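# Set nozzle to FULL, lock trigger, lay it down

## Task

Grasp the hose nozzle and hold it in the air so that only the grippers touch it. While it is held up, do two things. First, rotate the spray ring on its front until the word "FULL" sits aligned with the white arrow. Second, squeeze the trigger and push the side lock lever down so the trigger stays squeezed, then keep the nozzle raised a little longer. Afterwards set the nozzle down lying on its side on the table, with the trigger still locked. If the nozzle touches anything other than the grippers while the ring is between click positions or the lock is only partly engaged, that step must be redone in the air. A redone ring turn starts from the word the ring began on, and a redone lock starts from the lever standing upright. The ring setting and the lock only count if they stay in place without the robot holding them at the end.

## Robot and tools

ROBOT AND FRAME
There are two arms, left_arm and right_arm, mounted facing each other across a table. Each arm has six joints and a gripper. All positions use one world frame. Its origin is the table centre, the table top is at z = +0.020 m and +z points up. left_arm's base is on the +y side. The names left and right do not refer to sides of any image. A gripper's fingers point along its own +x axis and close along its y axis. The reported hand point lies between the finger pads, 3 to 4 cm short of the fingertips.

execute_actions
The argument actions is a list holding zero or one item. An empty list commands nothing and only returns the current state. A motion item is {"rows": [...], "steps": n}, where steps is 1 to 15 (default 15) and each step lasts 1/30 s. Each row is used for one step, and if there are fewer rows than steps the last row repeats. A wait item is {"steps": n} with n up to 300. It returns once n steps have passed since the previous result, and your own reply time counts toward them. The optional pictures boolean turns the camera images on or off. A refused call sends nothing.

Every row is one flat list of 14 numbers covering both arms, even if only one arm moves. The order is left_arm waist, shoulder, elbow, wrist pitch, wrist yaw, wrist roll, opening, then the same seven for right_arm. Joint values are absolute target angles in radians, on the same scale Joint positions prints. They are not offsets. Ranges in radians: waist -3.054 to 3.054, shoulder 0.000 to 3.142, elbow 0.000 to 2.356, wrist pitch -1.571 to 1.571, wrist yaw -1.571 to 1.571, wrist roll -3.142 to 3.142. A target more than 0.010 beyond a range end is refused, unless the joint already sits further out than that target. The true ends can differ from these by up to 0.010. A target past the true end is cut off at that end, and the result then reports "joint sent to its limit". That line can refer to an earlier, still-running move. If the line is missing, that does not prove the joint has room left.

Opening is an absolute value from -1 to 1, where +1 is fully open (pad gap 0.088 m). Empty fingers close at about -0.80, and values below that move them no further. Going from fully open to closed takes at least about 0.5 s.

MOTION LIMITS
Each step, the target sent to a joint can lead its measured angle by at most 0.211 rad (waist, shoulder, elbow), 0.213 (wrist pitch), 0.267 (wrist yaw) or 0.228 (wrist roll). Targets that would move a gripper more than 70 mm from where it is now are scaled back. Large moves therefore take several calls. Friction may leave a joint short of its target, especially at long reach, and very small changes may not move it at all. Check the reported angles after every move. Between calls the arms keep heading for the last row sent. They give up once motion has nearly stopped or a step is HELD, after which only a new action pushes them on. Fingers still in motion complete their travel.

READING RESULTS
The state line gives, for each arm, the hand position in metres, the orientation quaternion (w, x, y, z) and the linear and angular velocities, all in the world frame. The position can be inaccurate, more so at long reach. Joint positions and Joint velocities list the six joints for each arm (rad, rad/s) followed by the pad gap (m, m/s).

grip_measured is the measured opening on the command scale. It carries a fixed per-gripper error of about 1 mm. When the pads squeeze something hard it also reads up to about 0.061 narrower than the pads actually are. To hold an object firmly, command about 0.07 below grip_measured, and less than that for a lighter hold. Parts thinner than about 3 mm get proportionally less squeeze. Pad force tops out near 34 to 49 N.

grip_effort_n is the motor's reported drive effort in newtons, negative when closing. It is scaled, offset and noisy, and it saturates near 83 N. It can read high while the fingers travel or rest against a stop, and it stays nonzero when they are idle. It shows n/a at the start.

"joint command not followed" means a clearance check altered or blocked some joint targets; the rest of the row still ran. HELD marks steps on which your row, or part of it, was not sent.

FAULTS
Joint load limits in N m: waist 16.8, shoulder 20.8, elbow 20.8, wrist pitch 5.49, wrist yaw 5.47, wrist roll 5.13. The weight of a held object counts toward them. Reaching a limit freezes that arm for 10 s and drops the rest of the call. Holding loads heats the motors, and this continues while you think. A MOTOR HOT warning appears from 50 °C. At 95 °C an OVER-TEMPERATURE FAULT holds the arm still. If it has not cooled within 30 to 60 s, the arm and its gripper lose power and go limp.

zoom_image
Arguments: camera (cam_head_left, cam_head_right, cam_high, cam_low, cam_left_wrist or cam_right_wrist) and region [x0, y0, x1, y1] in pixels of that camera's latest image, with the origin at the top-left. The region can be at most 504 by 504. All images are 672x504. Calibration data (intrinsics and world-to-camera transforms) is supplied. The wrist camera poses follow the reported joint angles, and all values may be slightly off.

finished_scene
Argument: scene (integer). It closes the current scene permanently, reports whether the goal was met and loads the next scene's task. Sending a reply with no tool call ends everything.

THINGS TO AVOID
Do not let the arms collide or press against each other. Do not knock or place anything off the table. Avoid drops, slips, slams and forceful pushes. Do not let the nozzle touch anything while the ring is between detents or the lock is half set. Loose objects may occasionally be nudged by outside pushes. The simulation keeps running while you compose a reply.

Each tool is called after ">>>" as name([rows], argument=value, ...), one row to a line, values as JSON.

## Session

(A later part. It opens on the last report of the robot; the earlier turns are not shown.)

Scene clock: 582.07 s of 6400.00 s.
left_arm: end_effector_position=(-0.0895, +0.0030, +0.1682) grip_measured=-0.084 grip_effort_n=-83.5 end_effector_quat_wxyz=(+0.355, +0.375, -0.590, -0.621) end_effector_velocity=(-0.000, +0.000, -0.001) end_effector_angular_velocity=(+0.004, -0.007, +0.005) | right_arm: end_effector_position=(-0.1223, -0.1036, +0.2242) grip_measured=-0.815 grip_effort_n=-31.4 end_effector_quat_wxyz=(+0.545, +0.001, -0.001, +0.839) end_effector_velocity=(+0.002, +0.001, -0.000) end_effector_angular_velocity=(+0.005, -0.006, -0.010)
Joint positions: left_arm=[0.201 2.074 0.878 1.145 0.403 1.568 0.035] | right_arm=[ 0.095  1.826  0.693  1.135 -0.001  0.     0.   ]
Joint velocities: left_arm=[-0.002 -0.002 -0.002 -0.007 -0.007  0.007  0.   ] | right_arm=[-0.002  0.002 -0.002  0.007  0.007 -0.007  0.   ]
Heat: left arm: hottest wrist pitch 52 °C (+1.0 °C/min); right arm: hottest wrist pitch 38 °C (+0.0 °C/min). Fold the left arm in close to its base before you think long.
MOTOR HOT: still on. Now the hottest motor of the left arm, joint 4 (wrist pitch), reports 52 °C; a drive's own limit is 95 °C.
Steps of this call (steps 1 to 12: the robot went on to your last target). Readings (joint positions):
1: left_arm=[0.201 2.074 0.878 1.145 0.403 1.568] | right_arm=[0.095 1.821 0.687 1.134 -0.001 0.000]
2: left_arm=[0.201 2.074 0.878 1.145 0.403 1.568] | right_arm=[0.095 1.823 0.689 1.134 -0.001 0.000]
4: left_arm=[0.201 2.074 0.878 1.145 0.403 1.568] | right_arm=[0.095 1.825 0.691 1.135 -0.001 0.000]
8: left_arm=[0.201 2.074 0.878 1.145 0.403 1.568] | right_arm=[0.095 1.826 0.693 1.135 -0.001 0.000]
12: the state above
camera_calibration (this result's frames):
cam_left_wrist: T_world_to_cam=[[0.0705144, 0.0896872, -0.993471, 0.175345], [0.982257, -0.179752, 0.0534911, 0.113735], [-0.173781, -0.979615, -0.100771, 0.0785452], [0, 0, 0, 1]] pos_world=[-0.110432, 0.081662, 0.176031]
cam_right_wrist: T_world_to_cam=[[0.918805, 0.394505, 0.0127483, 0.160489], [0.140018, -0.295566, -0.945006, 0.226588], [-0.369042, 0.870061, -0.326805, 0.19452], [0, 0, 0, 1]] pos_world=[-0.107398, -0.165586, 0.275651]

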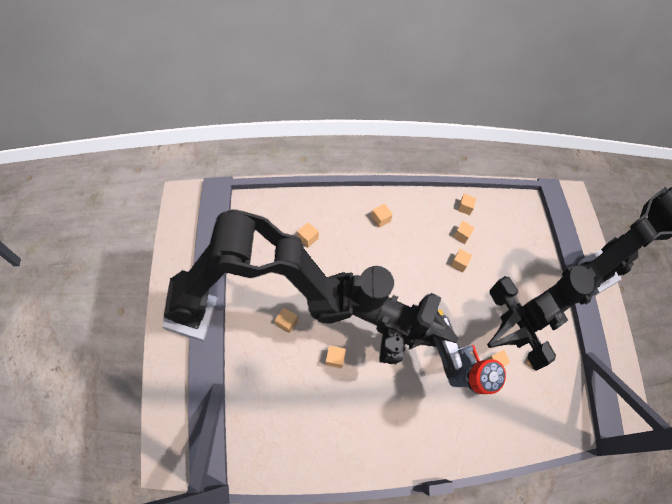

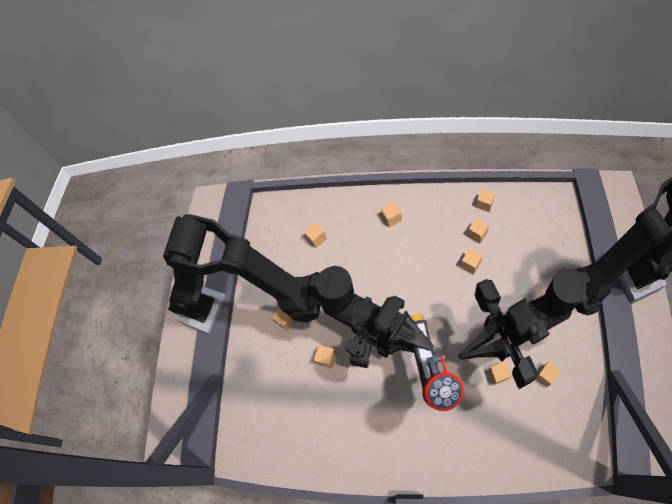

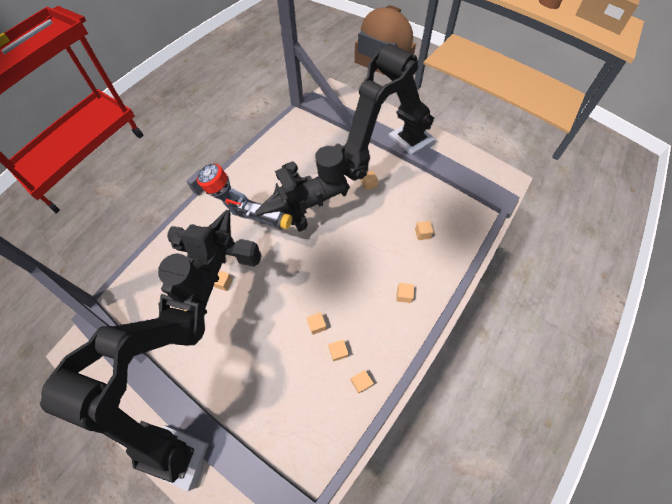

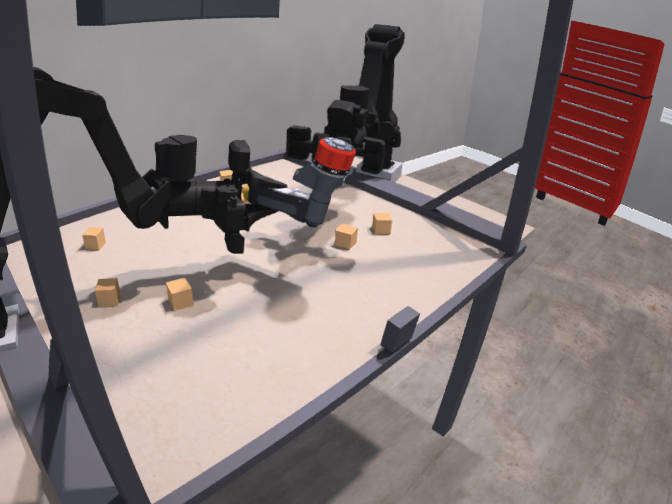

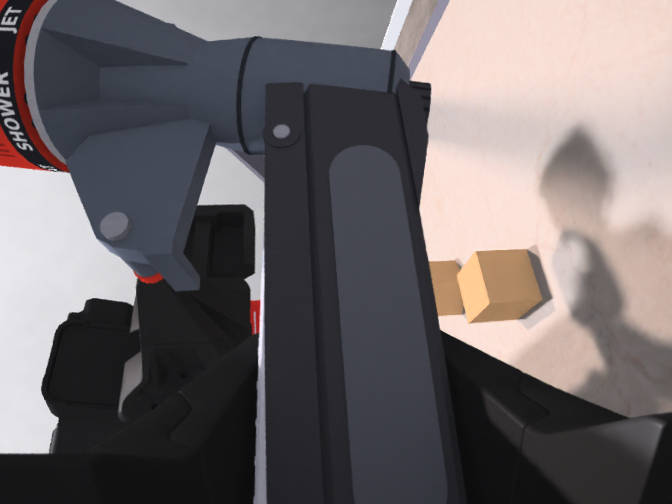

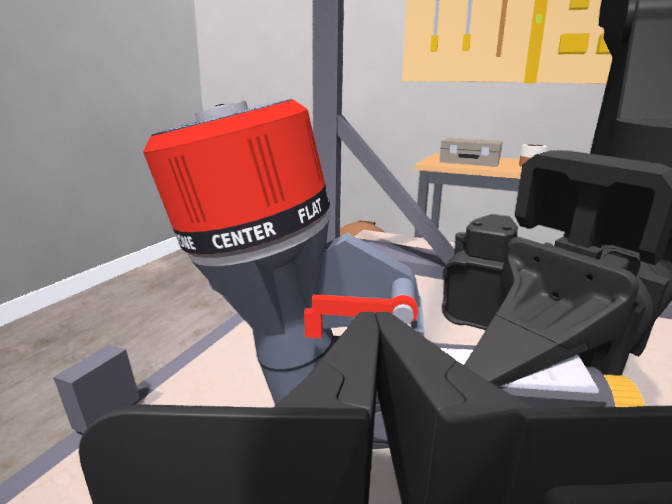

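>>> execute_actions([
  {"rows": [[0.200,2.073,0.881,1.155,0.400,1.571,-0.14,0.098,1.841,0.702,1.133,0.005,-0.005,-0.82],[0.200,2.073,0.881,1.155,0.400,1.571,-0.14,0.098,1.844,0.707,1.131,0.005,-0.005,-0.82],[0.200,2.073,0.881,1.155,0.400,1.571,-0.14,0.098,1.848,0.713,1.129,0.005,-0.005,-0.82],[0.200,2.073,0.881,1.155,0.400,1.571,-0.14,0.099,1.854,0.722,1.126,0.005,-0.005,-0.82],[0.200,2.073,0.881,1.155,0.400,1.571,-0.14,0.099,1.862,0.733,1.122,0.005,-0.005,-0.82],[0.200,2.073,0.881,1.155,0.400,1.571,-0.14,0.100,1.870,0.745,1.117,0.005,-0.005,-0.82],[0.200,2.073,0.881,1.155,0.400,1.571,-0.14,0.100,1.879,0.758,1.113,0.005,-0.005,-0.82],[0.200,2.073,0.881,1.155,0.400,1.571,-0.14,0.101,1.888,0.772,1.108,0.005,-0.005,-0.82],[0.200,2.073,0.881,1.155,0.400,1.571,-0.14,0.101,1.897,0.785,1.104,0.005,-0.005,-0.82],[0.200,2.073,0.881,1.155,0.400,1.571,-0.14,0.102,1.905,0.797,1.099,0.005,-0.005,-0.82],[0.200,2.073,0.881,1.155,0.400,1.571,-0.14,0.102,1.913,0.808,1.095,0.005,-0.005,-0.82],[0.200,2.073,0.881,1.155,0.400,1.571,-0.14,0.103,1.919,0.817,1.092,0.005,-0.005,-0.82],[0.200,2.073,0.881,1.155,0.400,1.571,-0.14,0.103,1.923,0.823,1.090,0.005,-0.005,-0.82],[0.200,2.073,0.881,1.155,0.400,1.571,-0.14,0.103,1.926,0.828,1.088,0.005,-0.005,-0.82],[0.200,2.073,0.881,1.155,0.400,1.571,-0.14,0.103,1.927,0.829,1.088,0.005,-0.005,-0.82]], "steps": 15},
], pictures=false)

>>> execute_actions([
  {"steps": 12},
])

>>> zoom_image(camera="cam_head_right", region=[390, 310, 510, 420])

>>> zoom_image(camera="cam_high", region=[170, 150, 310, 260])

Scene clock: 618.07 s of 6400.00 s.
left_arm: end_effector_position=(-0.0895, +0.0030, +0.1682) grip_measured=-0.084 grip_effort_n=-83.5 end_effector_quat_wxyz=(+0.355, +0.375, -0.590, -0.621) end_effector_velocity=(-0.005, +0.001, +0.004) end_effector_angular_velocity=(-0.036, -0.045, -0.007) | right_arm: end_effector_position=(-0.1356, -0.0796, +0.2245) grip_measured=-0.815 grip_effort_n=-31.4 end_effector_quat_wxyz=(+0.543, +0.001, -0.001, +0.840) end_effector_velocity=(-0.020, +0.027, -0.004) end_effector_angular_velocity=(+0.001, -0.008, +0.020)
Joint positions: left_arm=[0.201 2.074 0.878 1.145 0.403 1.569 0.035] | right_arm=[ 0.1    1.905  0.81   1.097 -0.001  0.     0.   ]
Joint velocities: left_arm=[-0.012 -0.007 -0.002  0.007 -0.007  0.051 -0.   ] | right_arm=[ 0.012  0.105  0.139 -0.037 -0.007 -0.007  0.   ]
Heat: left arm: hottest wrist pitch 53 °C (+1.0 °C/min); right arm: hottest wrist pitch 40 °C (+2.0 °C/min). Fold the left arm in close to its base before you think long.
MOTOR HOT: still on. Now the hottest motor of the left arm, joint 4 (wrist pitch), reports 53 °C; a drive's own limit is 95 °C.
Steps of this call (steps 1 to 15: the robot went on to your last target; steps 16 to 90: nothing new was sent; then 32.50 s passed at rest; steps 91 to 105: all 15 steps of this action). Readings (joint positions):
91: left_arm=[0.201 2.074 0.878 1.145 0.403 1.568] | right_arm=[0.095 1.827 0.694 1.135 -0.001 0.000]
92: left_arm=[0.201 2.074 0.878 1.145 0.403 1.568] | right_arm=[0.095 1.828 0.695 1.135 -0.001 0.000]
94: left_arm=[0.201 2.074 0.878 1.145 0.403 1.568] | right_arm=[0.096 1.832 0.702 1.135 -0.001 0.000]
98: left_arm=[0.201 2.074 0.878 1.145 0.403 1.568] | right_arm=[0.097 1.857 0.738 1.121 -0.001 0.000]
105: the state above

Scene clock: 618.47 s of 6400.00 s.
left_arm: end_effector_position=(-0.0900, +0.0033, +0.1674) grip_measured=-0.084 grip_effort_n=-83.5 end_effector_quat_wxyz=(+0.354, +0.376, -0.590, -0.621) end_effector_velocity=(+0.002, -0.001, -0.007) end_effector_angular_velocity=(+0.023, -0.010, +0.019) | right_arm: end_effector_position=(-0.1372, -0.0775, +0.2253) grip_measured=-0.815 grip_effort_n=-31.4 end_effector_quat_wxyz=(+0.542, +0.002, -0.001, +0.840) end_effector_velocity=(+0.002, +0.001, +0.000) end_effector_angular_velocity=(-0.005, +0.006, -0.010)
Joint positions: left_arm=[0.199 2.075 0.877 1.145 0.403 1.57  0.035] | right_arm=[ 0.101  1.911  0.822  1.093 -0.001  0.     0.   ]
Joint velocities: left_arm=[-0.002  0.002 -0.002 -0.022 -0.022  0.007 -0.   ] | right_arm=[-0.002 -0.002  0.002 -0.007  0.007  0.007  0.   ]
Heat: left arm: hottest wrist pitch 53 °C (+1.0 °C/min); right arm: hottest wrist pitch 40 °C (+2.0 °C/min). Fold the left arm in close to its base before you think long.
MOTOR HOT: still on. Now the hottest motor of the left arm, joint 4 (wrist pitch), reports 53 °C; a drive's own limit is 95 °C.
Steps of this call (steps 1 to 12: the robot went on to your last target). Readings (joint positions):
1: left_arm=[0.200 2.074 0.877 1.145 0.403 1.570] | right_arm=[0.101 1.907 0.814 1.096 -0.001 0.000]
2: left_arm=[0.199 2.074 0.877 1.145 0.403 1.570] | right_arm=[0.101 1.908 0.816 1.095 -0.001 0.000]
4: left_arm=[0.199 2.075 0.877 1.145 0.403 1.570] | right_arm=[0.101 1.910 0.820 1.094 -0.001 0.000]
8: left_arm=[0.199 2.075 0.877 1.145 0.403 1.570] | right_arm=[0.101 1.911 0.822 1.093 -0.001 0.000]
12: the state above
camera_calibration (this result's frames):
cam_left_wrist: T_world_to_cam=[[0.0724732, 0.0910047, -0.99321, 0.174638], [0.982, -0.180667, 0.0551012, 0.114033], [-0.174426, -0.979325, -0.10246, 0.0789202], [0, 0, 0, 1]] pos_world=[-0.110872, 0.0819977, 0.175255]
cam_right_wrist: T_world_to_cam=[[0.916392, 0.400079, 0.0127202, 0.163957], [0.14093, -0.292733, -0.945752, 0.237964], [-0.374652, 0.868472, -0.324642, 0.165309], [0, 0, 0, 1]] pos_world=[-0.121851, -0.139502, 0.276635]

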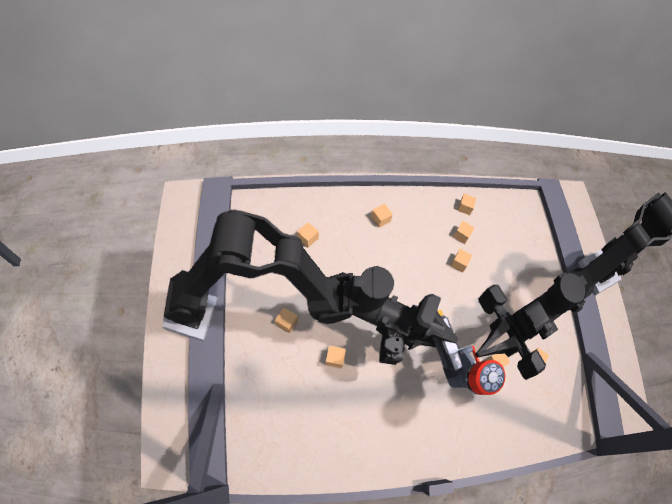

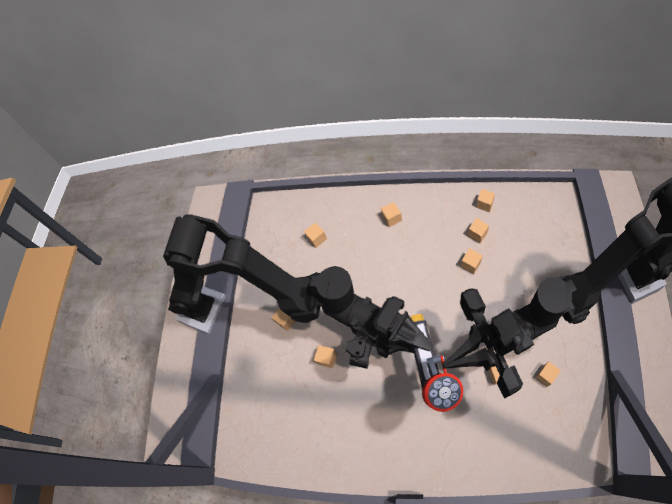

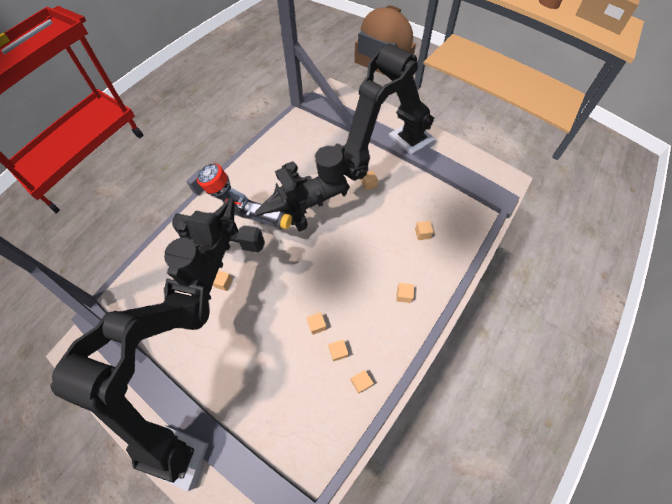

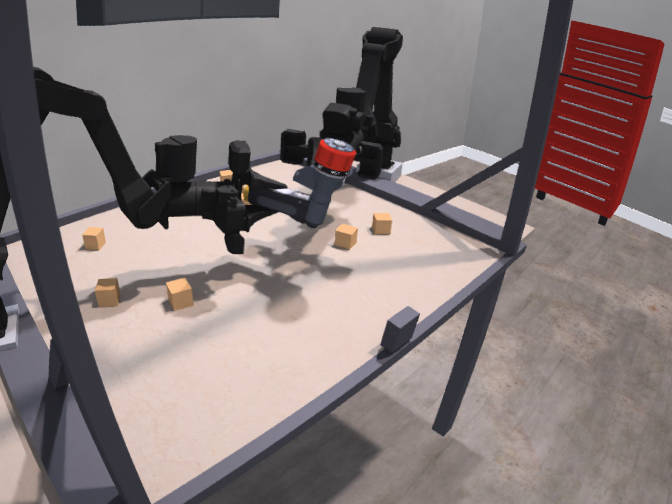

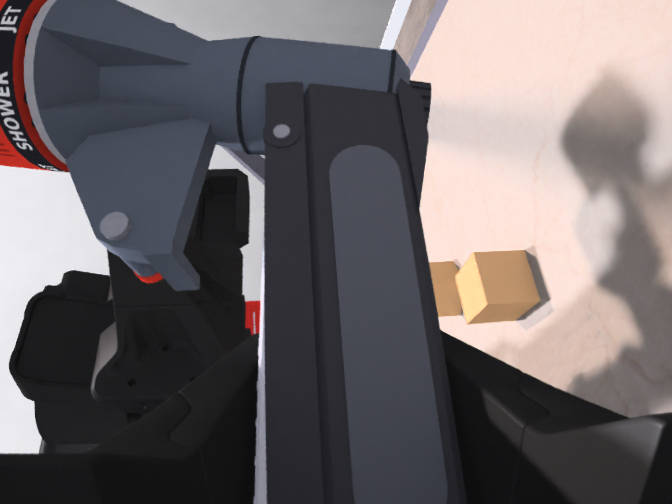

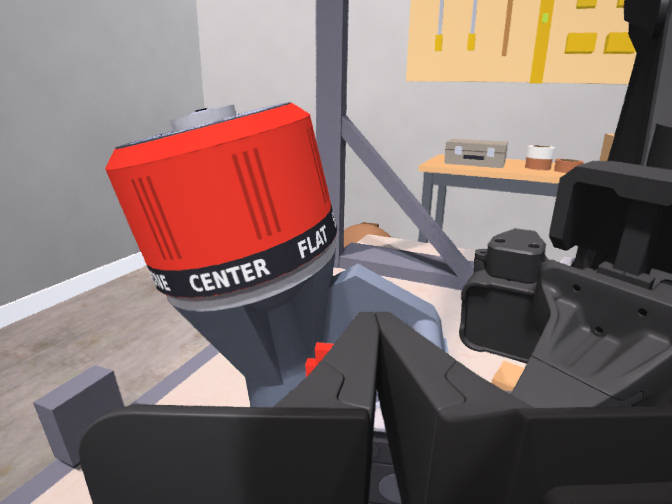

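Region (390, 310, 510, 420) of cam_head_right's 672x504 image, scaled by 4.200, with more detail than that image has; it fills the top 462 rows of this view, and the rest is white.

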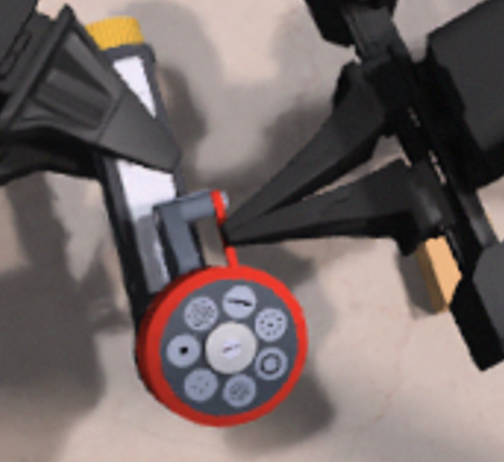

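Region (170, 150, 310, 260) of cam_high's 672x504 image, scaled by 3.600, with more detail than that image has; it fills the top 396 rows of this view, and the rest is white.

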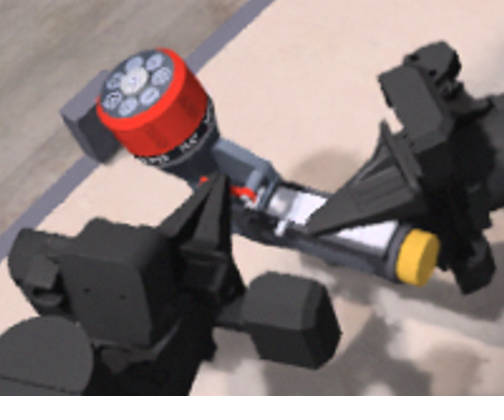

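>>> execute_actions([
  {"rows": [[0.200,2.073,0.881,1.155,0.400,1.571,-0.14,0.103,1.927,0.829,1.096,0.005,-0.005,-0.82],[0.200,2.073,0.881,1.155,0.400,1.571,-0.14,0.103,1.927,0.829,1.099,0.005,-0.005,-0.82],[0.200,2.073,0.881,1.155,0.400,1.571,-0.14,0.103,1.927,0.829,1.103,0.005,-0.005,-0.82],[0.200,2.073,0.881,1.155,0.400,1.571,-0.14,0.103,1.927,0.829,1.108,0.005,-0.005,-0.82],[0.200,2.073,0.881,1.155,0.400,1.571,-0.14,0.103,1.927,0.829,1.113,0.005,-0.005,-0.82],[0.200,2.073,0.881,1.155,0.400,1.571,-0.14,0.103,1.927,0.829,1.118,0.005,-0.005,-0.82],[0.200,2.073,0.881,1.155,0.400,1.571,-0.14,0.103,1.927,0.829,1.123,0.005,-0.005,-0.82],[0.200,2.073,0.881,1.155,0.400,1.571,-0.14,0.103,1.927,0.829,1.127,0.005,-0.005,-0.82],[0.200,2.073,0.881,1.155,0.400,1.571,-0.14,0.103,1.927,0.829,1.129,0.005,-0.005,-0.82],[0.200,2.073,0.881,1.155,0.400,1.571,-0.14,0.103,1.927,0.829,1.130,0.005,-0.005,-0.82]], "steps": 15},
], pictures=false)

>>> execute_actions([
  {"rows": [[0.200,2.073,0.881,1.155,0.400,1.571,-0.14,0.103,1.928,0.830,1.130,0.005,-0.005,-0.82],[0.200,2.073,0.881,1.155,0.400,1.571,-0.14,0.103,1.929,0.832,1.130,0.005,-0.005,-0.82],[0.200,2.073,0.881,1.155,0.400,1.571,-0.14,0.103,1.931,0.835,1.130,0.005,-0.005,-0.82],[0.200,2.073,0.881,1.155,0.400,1.571,-0.14,0.103,1.933,0.838,1.130,0.005,-0.005,-0.82],[0.200,2.073,0.881,1.155,0.400,1.571,-0.14,0.103,1.935,0.842,1.130,0.005,-0.005,-0.82],[0.200,2.073,0.881,1.155,0.400,1.571,-0.14,0.103,1.938,0.846,1.130,0.005,-0.005,-0.82],[0.200,2.073,0.881,1.155,0.400,1.571,-0.14,0.103,1.940,0.849,1.130,0.005,-0.005,-0.82],[0.200,2.073,0.881,1.155,0.400,1.571,-0.14,0.103,1.942,0.852,1.130,0.005,-0.005,-0.82],[0.200,2.073,0.881,1.155,0.400,1.571,-0.14,0.103,1.943,0.854,1.130,0.005,-0.005,-0.82],[0.200,2.073,0.881,1.155,0.400,1.571,-0.14,0.103,1.944,0.855,1.130,0.005,-0.005,-0.82]], "steps": 15},
], pictures=false)

>>> execute_actions([
  {"steps": 6},
])

>>> zoom_image(camera="cam_head_right", region=[390, 310, 510, 420])

>>> zoom_image(camera="cam_high", region=[170, 150, 310, 260])

Scene clock: 648.23 s of 6400.00 s.
left_arm: end_effector_position=(-0.0900, +0.0033, +0.1674) grip_measured=-0.084 grip_effort_n=-83.5 end_effector_quat_wxyz=(+0.354, +0.376, -0.590, -0.621) end_effector_velocity=(-0.005, +0.002, -0.001) end_effector_angular_velocity=(+0.011, +0.006, -0.014) | right_arm: end_effector_position=(-0.1372, -0.0775, +0.2319) grip_measured=-0.815 grip_effort_n=-31.4 end_effector_quat_wxyz=(+0.542, +0.015, -0.010, +0.840) end_effector_velocity=(+0.000, +0.000, +0.004) end_effector_angular_velocity=(+0.014, -0.002, +0.005)
Joint positions: left_arm=[0.199 2.075 0.877 1.145 0.403 1.57  0.035] | right_arm=[ 0.101  1.913  0.822  1.128 -0.001  0.     0.   ]
Joint velocities: left_arm=[-0.007 -0.002 -0.002 -0.007  0.007 -0.007 -0.   ] | right_arm=[-0.002 -0.002  0.002  0.007 -0.007 -0.007  0.   ]
Heat: left arm: hottest wrist pitch 53 °C (+1.0 °C/min); right arm: hottest wrist pitch 38 °C (+0.0 °C/min). Fold the left arm in close to its base before you think long.
MOTOR HOT: still on. Now the hottest motor of the left arm, joint 4 (wrist pitch), reports 53 °C; a drive's own limit is 95 °C.
Steps of this call (steps 1 to 30: the robot went on to your last target; steps 31 to 90: nothing new was sent; then 26.27 s passed at rest; steps 91 to 105: all 15 steps of this action). Readings (joint positions):
91: left_arm=[0.199 2.075 0.877 1.145 0.403 1.570] | right_arm=[0.101 1.911 0.822 1.093 -0.001 0.000]
92: left_arm=[0.199 2.075 0.877 1.145 0.403 1.570] | right_arm=[0.101 1.911 0.822 1.093 -0.001 0.000]
94: left_arm=[0.199 2.075 0.877 1.145 0.403 1.570] | right_arm=[0.101 1.912 0.822 1.098 -0.001 0.000]
98: left_arm=[0.199 2.075 0.877 1.145 0.403 1.570] | right_arm=[0.101 1.913 0.822 1.115 -0.001 0.000]
105: the state above

Scene clock: 648.73 s of 6400.00 s.
left_arm: end_effector_position=(-0.0900, +0.0033, +0.1674) grip_measured=-0.084 grip_effort_n=-83.5 end_effector_quat_wxyz=(+0.354, +0.376, -0.590, -0.621) end_effector_velocity=(-0.000, +0.000, +0.001) end_effector_angular_velocity=(-0.001, -0.007, +0.005) | right_arm: end_effector_position=(-0.1395, -0.0724, +0.2340) grip_measured=-0.815 grip_effort_n=-31.4 end_effector_quat_wxyz=(+0.542, +0.019, -0.013, +0.840) end_effector_velocity=(+0.002, +0.002, -0.002) end_effector_angular_velocity=(-0.004, -0.010, -0.000)
Joint positions: left_arm=[0.199 2.075 0.877 1.145 0.403 1.57  0.035] | right_arm=[ 0.101  1.929  0.847  1.128 -0.001  0.     0.   ]
Joint velocities: left_arm=[-0.002 -0.007 -0.002 -0.007 -0.007  0.007 -0.   ] | right_arm=[-0.007  0.002  0.002 -0.007 -0.007 -0.007  0.   ]
Heat: left arm: hottest wrist pitch 53 °C (+1.0 °C/min); right arm: hottest wrist pitch 38 °C (+0.0 °C/min). Fold the left arm in close to its base before you think long.
MOTOR HOT: still on. Now the hottest motor of the left arm, joint 4 (wrist pitch), reports 53 °C; a drive's own limit is 95 °C.
Steps of this call (steps 1 to 15: all 15 steps of this action). Readings (joint positions):
1: left_arm=[0.199 2.075 0.877 1.145 0.403 1.570] | right_arm=[0.101 1.913 0.822 1.128 -0.001 0.000]
2: left_arm=[0.199 2.075 0.877 1.145 0.403 1.570] | right_arm=[0.101 1.913 0.822 1.128 -0.001 0.000]
4: left_arm=[0.199 2.075 0.877 1.145 0.403 1.570] | right_arm=[0.101 1.915 0.826 1.128 -0.001 0.000]
8: left_arm=[0.199 2.075 0.877 1.145 0.403 1.570] | right_arm=[0.101 1.923 0.837 1.128 -0.001 0.000]
15: the state above

Scene clock: 648.93 s of 6400.00 s.
left_arm: end_effector_position=(-0.0900, +0.0033, +0.1674) grip_measured=-0.084 grip_effort_n=-83.5 end_effector_quat_wxyz=(+0.354, +0.376, -0.590, -0.621) end_effector_velocity=(+0.002, -0.000, -0.002) end_effector_angular_velocity=(+0.027, +0.017, +0.021) | right_arm: end_effector_position=(-0.1395, -0.0723, +0.2339) grip_measured=-0.815 grip_effort_n=-31.4 end_effector_quat_wxyz=(+0.542, +0.019, -0.013, +0.840) end_effector_velocity=(+0.000, -0.000, -0.001) end_effector_angular_velocity=(-0.004, -0.010, +0.005)
Joint positions: left_arm=[0.199 2.075 0.877 1.145 0.403 1.57  0.035] | right_arm=[ 0.101  1.929  0.847  1.128 -0.001  0.     0.   ]
Joint velocities: left_arm=[-0.002 -0.007 -0.002 -0.022 -0.022 -0.022 -0.   ] | right_arm=[-0.002 -0.002 -0.002 -0.007 -0.007 -0.007  0.   ]
Heat: left arm: hottest wrist pitch 53 °C (+1.0 °C/min); right arm: hottest wrist pitch 38 °C (+0.0 °C/min). Fold the left arm in close to its base before you think long.
MOTOR HOT: still on. Now the hottest motor of the left arm, joint 4 (wrist pitch), reports 53 °C; a drive's own limit is 95 °C.
Steps of this call (steps 1 to 6: the robot went on to your last target). Readings (joint positions):
1: left_arm=[0.199 2.075 0.877 1.145 0.403 1.570] | right_arm=[0.101 1.929 0.847 1.128 -0.001 0.000]
2: left_arm=[0.199 2.075 0.877 1.145 0.403 1.570] | right_arm=[0.101 1.929 0.847 1.128 -0.001 0.000]
4: left_arm=[0.199 2.075 0.877 1.145 0.403 1.570] | right_arm=[0.101 1.929 0.847 1.128 -0.001 0.000]
6: the state above
camera_calibration (this result's frames):
cam_left_wrist: T_world_to_cam=[[0.0724732, 0.0910047, -0.99321, 0.174638], [0.982, -0.180667, 0.0551012, 0.114033], [-0.174426, -0.979325, -0.10246, 0.0789202], [0, 0, 0, 1]] pos_world=[-0.110872, 0.0819977, 0.175255]
cam_right_wrist: T_world_to_cam=[[0.916607, 0.399603, 0.0121932, 0.164034], [0.124492, -0.256311, -0.958544, 0.251297], [-0.379912, 0.880126, -0.284683, 0.153575], [0, 0, 0, 1]] pos_world=[-0.123294, -0.136304, 0.282599]

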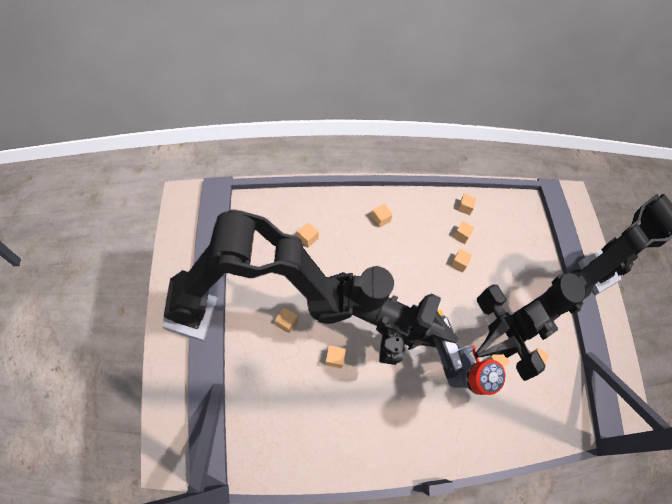

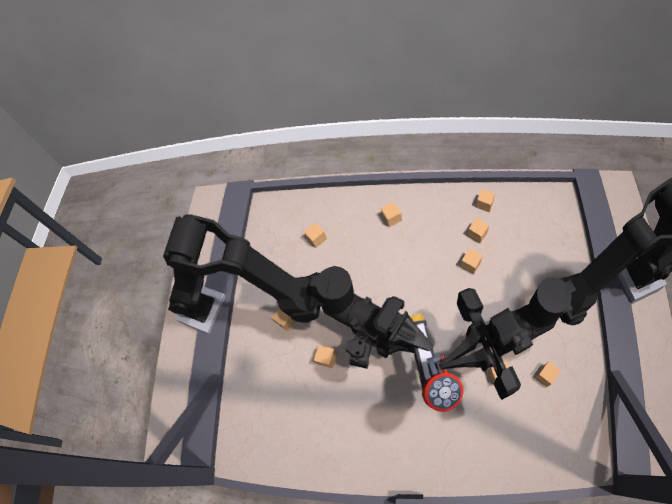

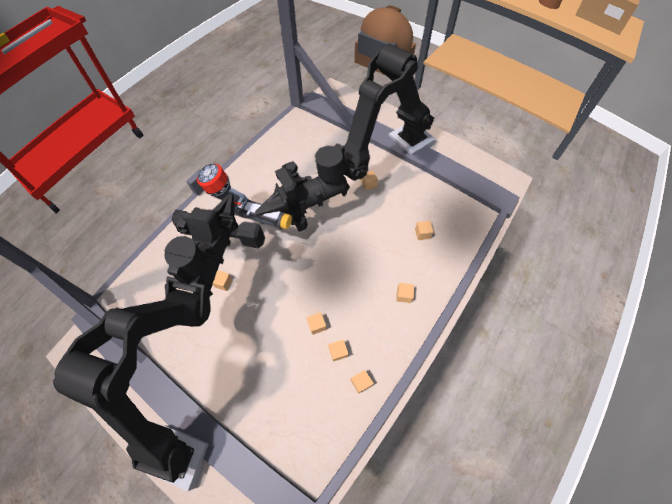

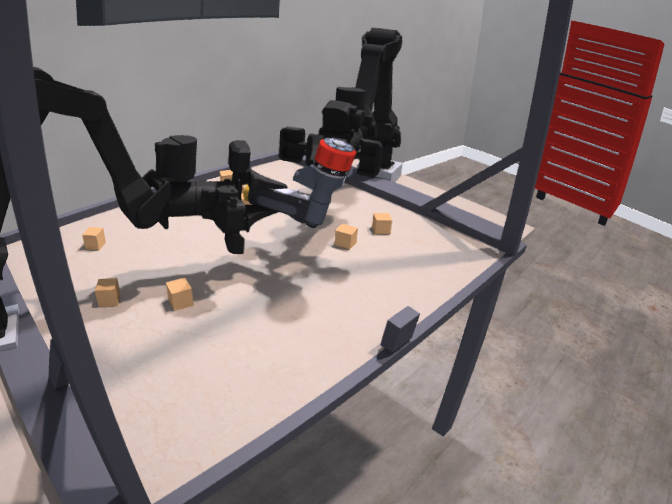

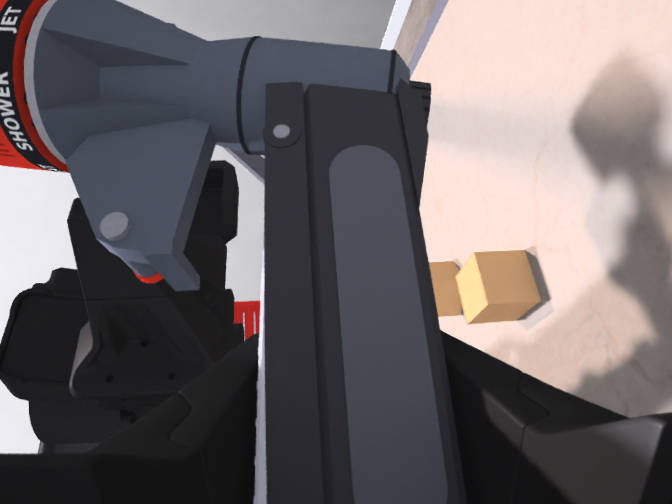

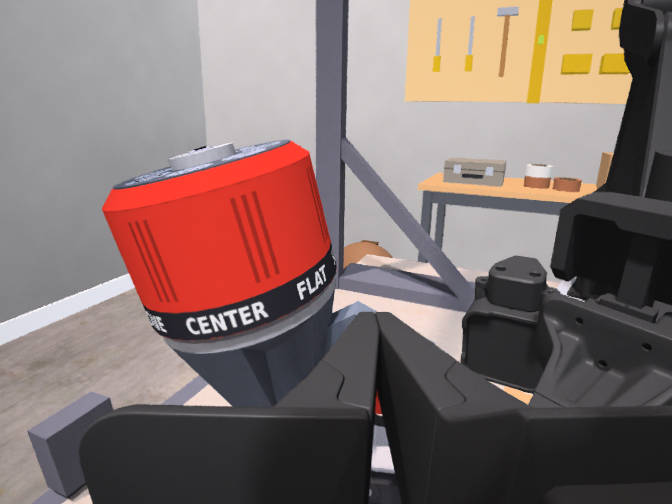

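Region (390, 310, 510, 420) of cam_head_right's 672x504 image, scaled by 4.200, with more detail than that image has; it fills the top 462 rows of this view, and the rest is white.

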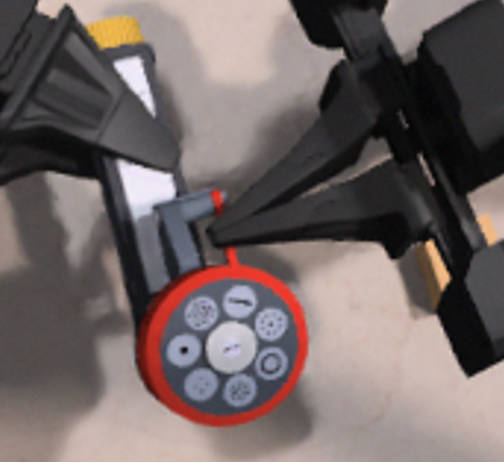

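Region (170, 150, 310, 260) of cam_high's 672x504 image, scaled by 3.600, with more detail than that image has; it fills the top 396 rows of this view, and the rest is white.

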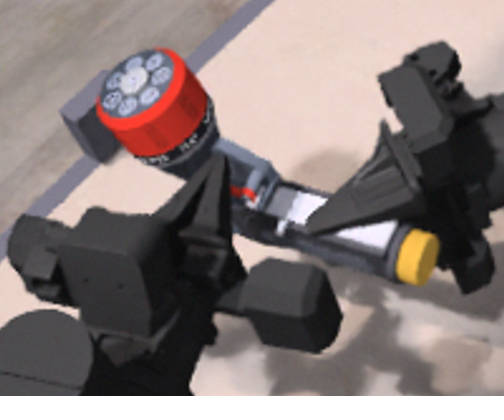

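>>> execute_actions([
  {"rows": [[0.200,2.073,0.881,1.155,0.400,1.571,-0.14,0.103,1.944,0.855,1.124,0.005,-0.005,-0.82],[0.200,2.073,0.881,1.155,0.400,1.571,-0.14,0.103,1.944,0.855,1.122,0.005,-0.005,-0.82],[0.200,2.073,0.881,1.155,0.400,1.571,-0.14,0.103,1.944,0.855,1.118,0.005,-0.005,-0.82],[0.200,2.073,0.881,1.155,0.400,1.571,-0.14,0.103,1.944,0.855,1.114,0.005,-0.005,-0.82],[0.200,2.073,0.881,1.155,0.400,1.571,-0.14,0.103,1.944,0.855,1.109,0.005,-0.005,-0.82],[0.200,2.073,0.881,1.155,0.400,1.571,-0.14,0.103,1.944,0.855,1.104,0.005,-0.005,-0.82],[0.200,2.073,0.881,1.155,0.400,1.571,-0.14,0.103,1.944,0.855,1.099,0.005,-0.005,-0.82],[0.200,2.073,0.881,1.155,0.400,1.571,-0.14,0.103,1.944,0.855,1.094,0.005,-0.005,-0.82],[0.200,2.073,0.881,1.155,0.400,1.571,-0.14,0.103,1.944,0.855,1.089,0.005,-0.005,-0.82],[0.200,2.073,0.881,1.155,0.400,1.571,-0.14,0.103,1.944,0.855,1.084,0.005,-0.005,-0.82],[0.200,2.073,0.881,1.155,0.400,1.571,-0.14,0.103,1.944,0.855,1.079,0.005,-0.005,-0.82],[0.200,2.073,0.881,1.155,0.400,1.571,-0.14,0.103,1.944,0.855,1.074,0.005,-0.005,-0.82],[0.200,2.073,0.881,1.155,0.400,1.571,-0.14,0.103,1.944,0.855,1.069,0.005,-0.005,-0.82],[0.200,2.073,0.881,1.155,0.400,1.571,-0.14,0.103,1.944,0.855,1.064,0.005,-0.005,-0.82],[0.200,2.073,0.881,1.155,0.400,1.571,-0.14,0.103,1.944,0.855,1.060,0.005,-0.005,-0.82]], "steps": 15},
], pictures=false)

>>> execute_actions([
  {"rows": [[0.200,2.073,0.881,1.155,0.400,1.571,-0.14,0.103,1.944,0.855,1.058,0.005,-0.005,-0.82],[0.200,2.073,0.881,1.155,0.400,1.571,-0.14,0.103,1.944,0.855,1.056,0.005,-0.005,-0.82]], "steps": 10},
])

>>> zoom_image(camera="cam_high", region=[170, 150, 310, 260])

>>> zoom_image(camera="cam_head_right", region=[390, 310, 510, 420])

Scene clock: 661.17 s of 6400.00 s.
left_arm: end_effector_position=(-0.0900, +0.0035, +0.1661) grip_measured=-0.084 grip_effort_n=-83.5 end_effector_quat_wxyz=(+0.353, +0.376, -0.589, -0.622) end_effector_velocity=(+0.000, +0.003, -0.016) end_effector_angular_velocity=(+0.052, +0.015, +0.006) | right_arm: end_effector_position=(-0.1398, -0.0716, +0.2243) grip_measured=-0.815 grip_effort_n=-31.4 end_effector_quat_wxyz=(+0.542, -0.000, +0.000, +0.840) end_effector_velocity=(-0.003, +0.001, -0.019) end_effector_angular_velocity=(-0.099, -0.037, +0.010)
Joint positions: left_arm=[0.199 2.076 0.876 1.143 0.403 1.57  0.035] | right_arm=[ 0.101  1.929  0.85   1.079 -0.001  0.     0.   ]
Joint velocities: left_arm=[-0.002  0.017 -0.017 -0.007 -0.007 -0.022 -0.   ] | right_arm=[ 0.002 -0.007  0.012 -0.125 -0.007  0.007  0.   ]
Heat: left arm: hottest wrist pitch 54 °C (+1.0 °C/min); right arm: hottest wrist pitch 39 °C (+0.0 °C/min). Fold the left arm in close to its base before you think long.
MOTOR HOT: still on. Now the hottest motor of the left arm, joint 4 (wrist pitch), reports 54 °C; a drive's own limit is 95 °C.
Steps of this call (steps 1 to 15: the robot went on to your last target; steps 16 to 90: nothing new was sent; then 8.73 s passed at rest; steps 91 to 105: all 15 steps of this action). Readings (joint positions):
91: left_arm=[0.199 2.075 0.877 1.145 0.403 1.570] | right_arm=[0.101 1.929 0.847 1.128 -0.001 0.000]
92: left_arm=[0.199 2.075 0.877 1.145 0.403 1.570] | right_arm=[0.101 1.929 0.847 1.128 -0.001 0.000]
94: left_arm=[0.199 2.075 0.877 1.145 0.403 1.570] | right_arm=[0.101 1.929 0.847 1.126 -0.001 0.000]
98: left_arm=[0.199 2.075 0.877 1.145 0.403 1.570] | right_arm=[0.101 1.929 0.848 1.108 -0.001 0.000]
105: the state above

Scene clock: 661.50 s of 6400.00 s.
left_arm: end_effector_position=(-0.0900, +0.0039, +0.1638) grip_measured=-0.084 grip_effort_n=-83.5 end_effector_quat_wxyz=(+0.352, +0.378, -0.587, -0.624) end_effector_velocity=(-0.005, +0.002, -0.004) end_effector_angular_velocity=(+0.019, -0.008, -0.015) | right_arm: end_effector_position=(-0.1399, -0.0714, +0.2220) grip_measured=-0.815 grip_effort_n=-31.4 end_effector_quat_wxyz=(+0.542, -0.005, +0.003, +0.840) end_effector_velocity=(-0.004, -0.002, -0.001) end_effector_angular_velocity=(+0.002, -0.023, +0.025)
Joint positions: left_arm=[0.199 2.079 0.874 1.141 0.403 1.57  0.035] | right_arm=[ 0.101  1.929  0.852  1.065 -0.001  0.     0.   ]
Joint velocities: left_arm=[-0.007 -0.002 -0.002 -0.022  0.007  0.007  0.   ] | right_arm=[ 0.002 -0.002 -0.002 -0.007 -0.022 -0.022  0.   ]
Heat: left arm: hottest wrist pitch 54 °C (+1.0 °C/min); right arm: hottest wrist pitch 39 °C (+0.0 °C/min). Fold the left arm in close to its base before you think long.
MOTOR HOT: still on. Now the hottest motor of the left arm, joint 4 (wrist pitch), reports 54 °C; a drive's own limit is 95 °C.
Steps of this call (steps 1 to 10: all 10 steps of this action). Readings (joint positions):
1: left_arm=[0.199 2.077 0.875 1.142 0.403 1.570] | right_arm=[0.101 1.929 0.851 1.075 -0.001 0.000]
2: left_arm=[0.199 2.078 0.875 1.142 0.403 1.570] | right_arm=[0.101 1.929 0.851 1.072 -0.001 0.000]
4: left_arm=[0.199 2.078 0.874 1.141 0.403 1.570] | right_arm=[0.101 1.929 0.851 1.068 -0.001 0.000]
8: left_arm=[0.199 2.079 0.874 1.141 0.403 1.570] | right_arm=[0.101 1.929 0.852 1.066 -0.001 0.000]
10: the state above
camera_calibration (this result's frames):
cam_left_wrist: T_world_to_cam=[[0.07333, 0.101193, -0.992161, 0.170927], [0.981952, -0.181228, 0.0540916, 0.114449], [-0.174333, -0.978221, -0.112656, 0.0808108], [0, 0, 0, 1]] pos_world=[-0.11083, 0.0824956, 0.1725]
cam_right_wrist: T_world_to_cam=[[0.916306, 0.400271, 0.0129202, 0.164038], [0.147293, -0.306833, -0.940297, 0.235674], [-0.372409, 0.863503, -0.34011, 0.161306], [0, 0, 0, 1]] pos_world=[-0.12495, -0.132635, 0.274345]

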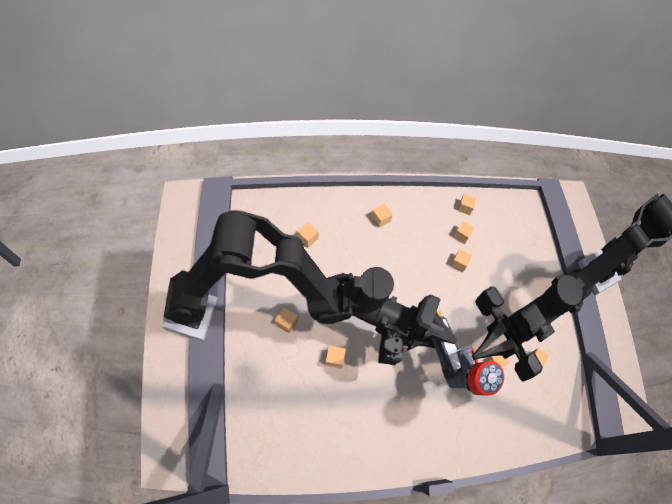

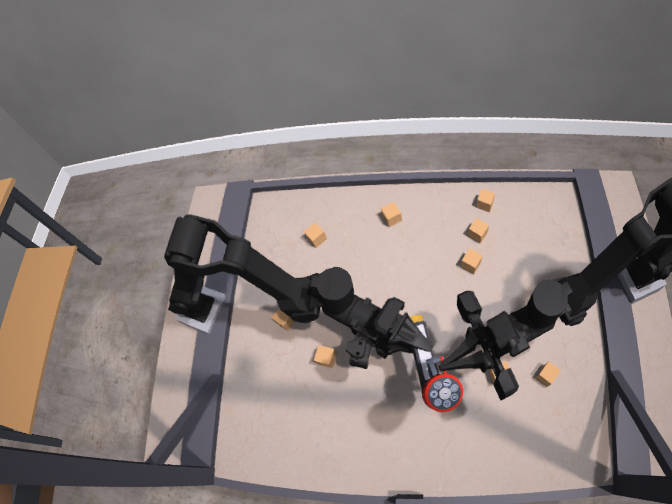

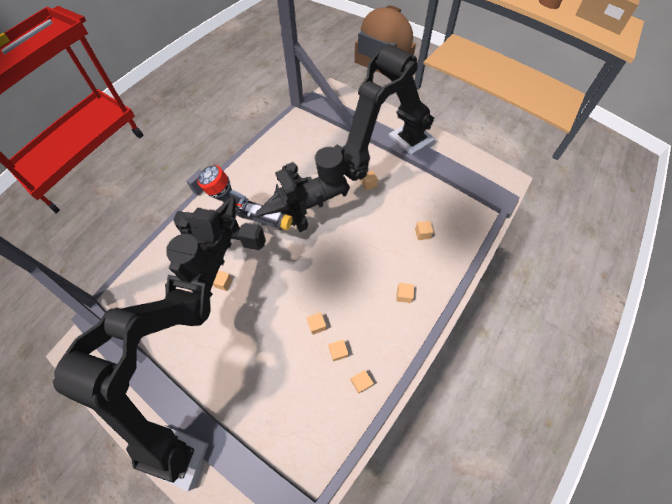

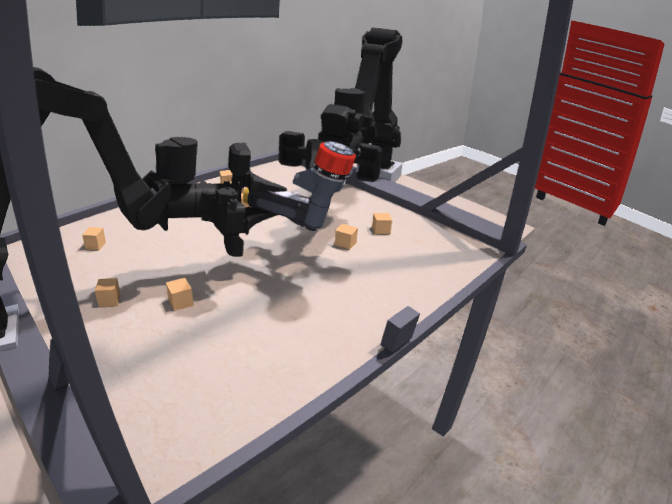

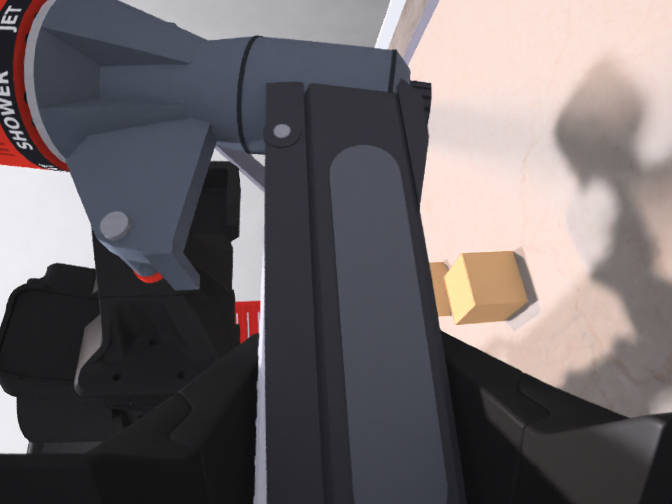

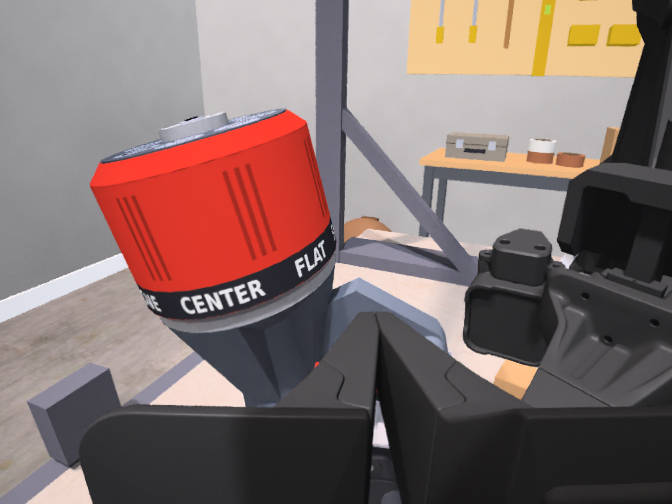

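Region (170, 150, 310, 260) of cam_high's 672x504 image, scaled by 3.600, with more detail than that image has; it fills the top 396 rows of this view, and the rest is white.

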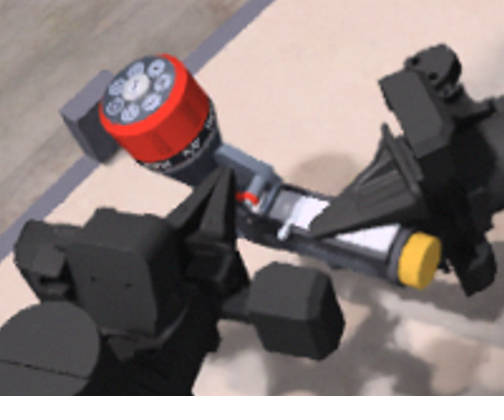

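Region (390, 310, 510, 420) of cam_head_right's 672x504 image, scaled by 4.200, with more detail than that image has; it fills the top 462 rows of this view, and the rest is white.

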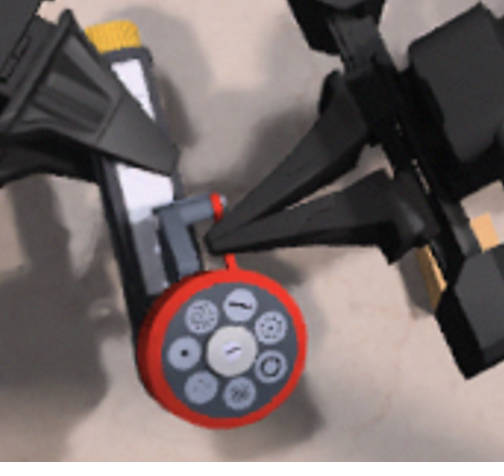

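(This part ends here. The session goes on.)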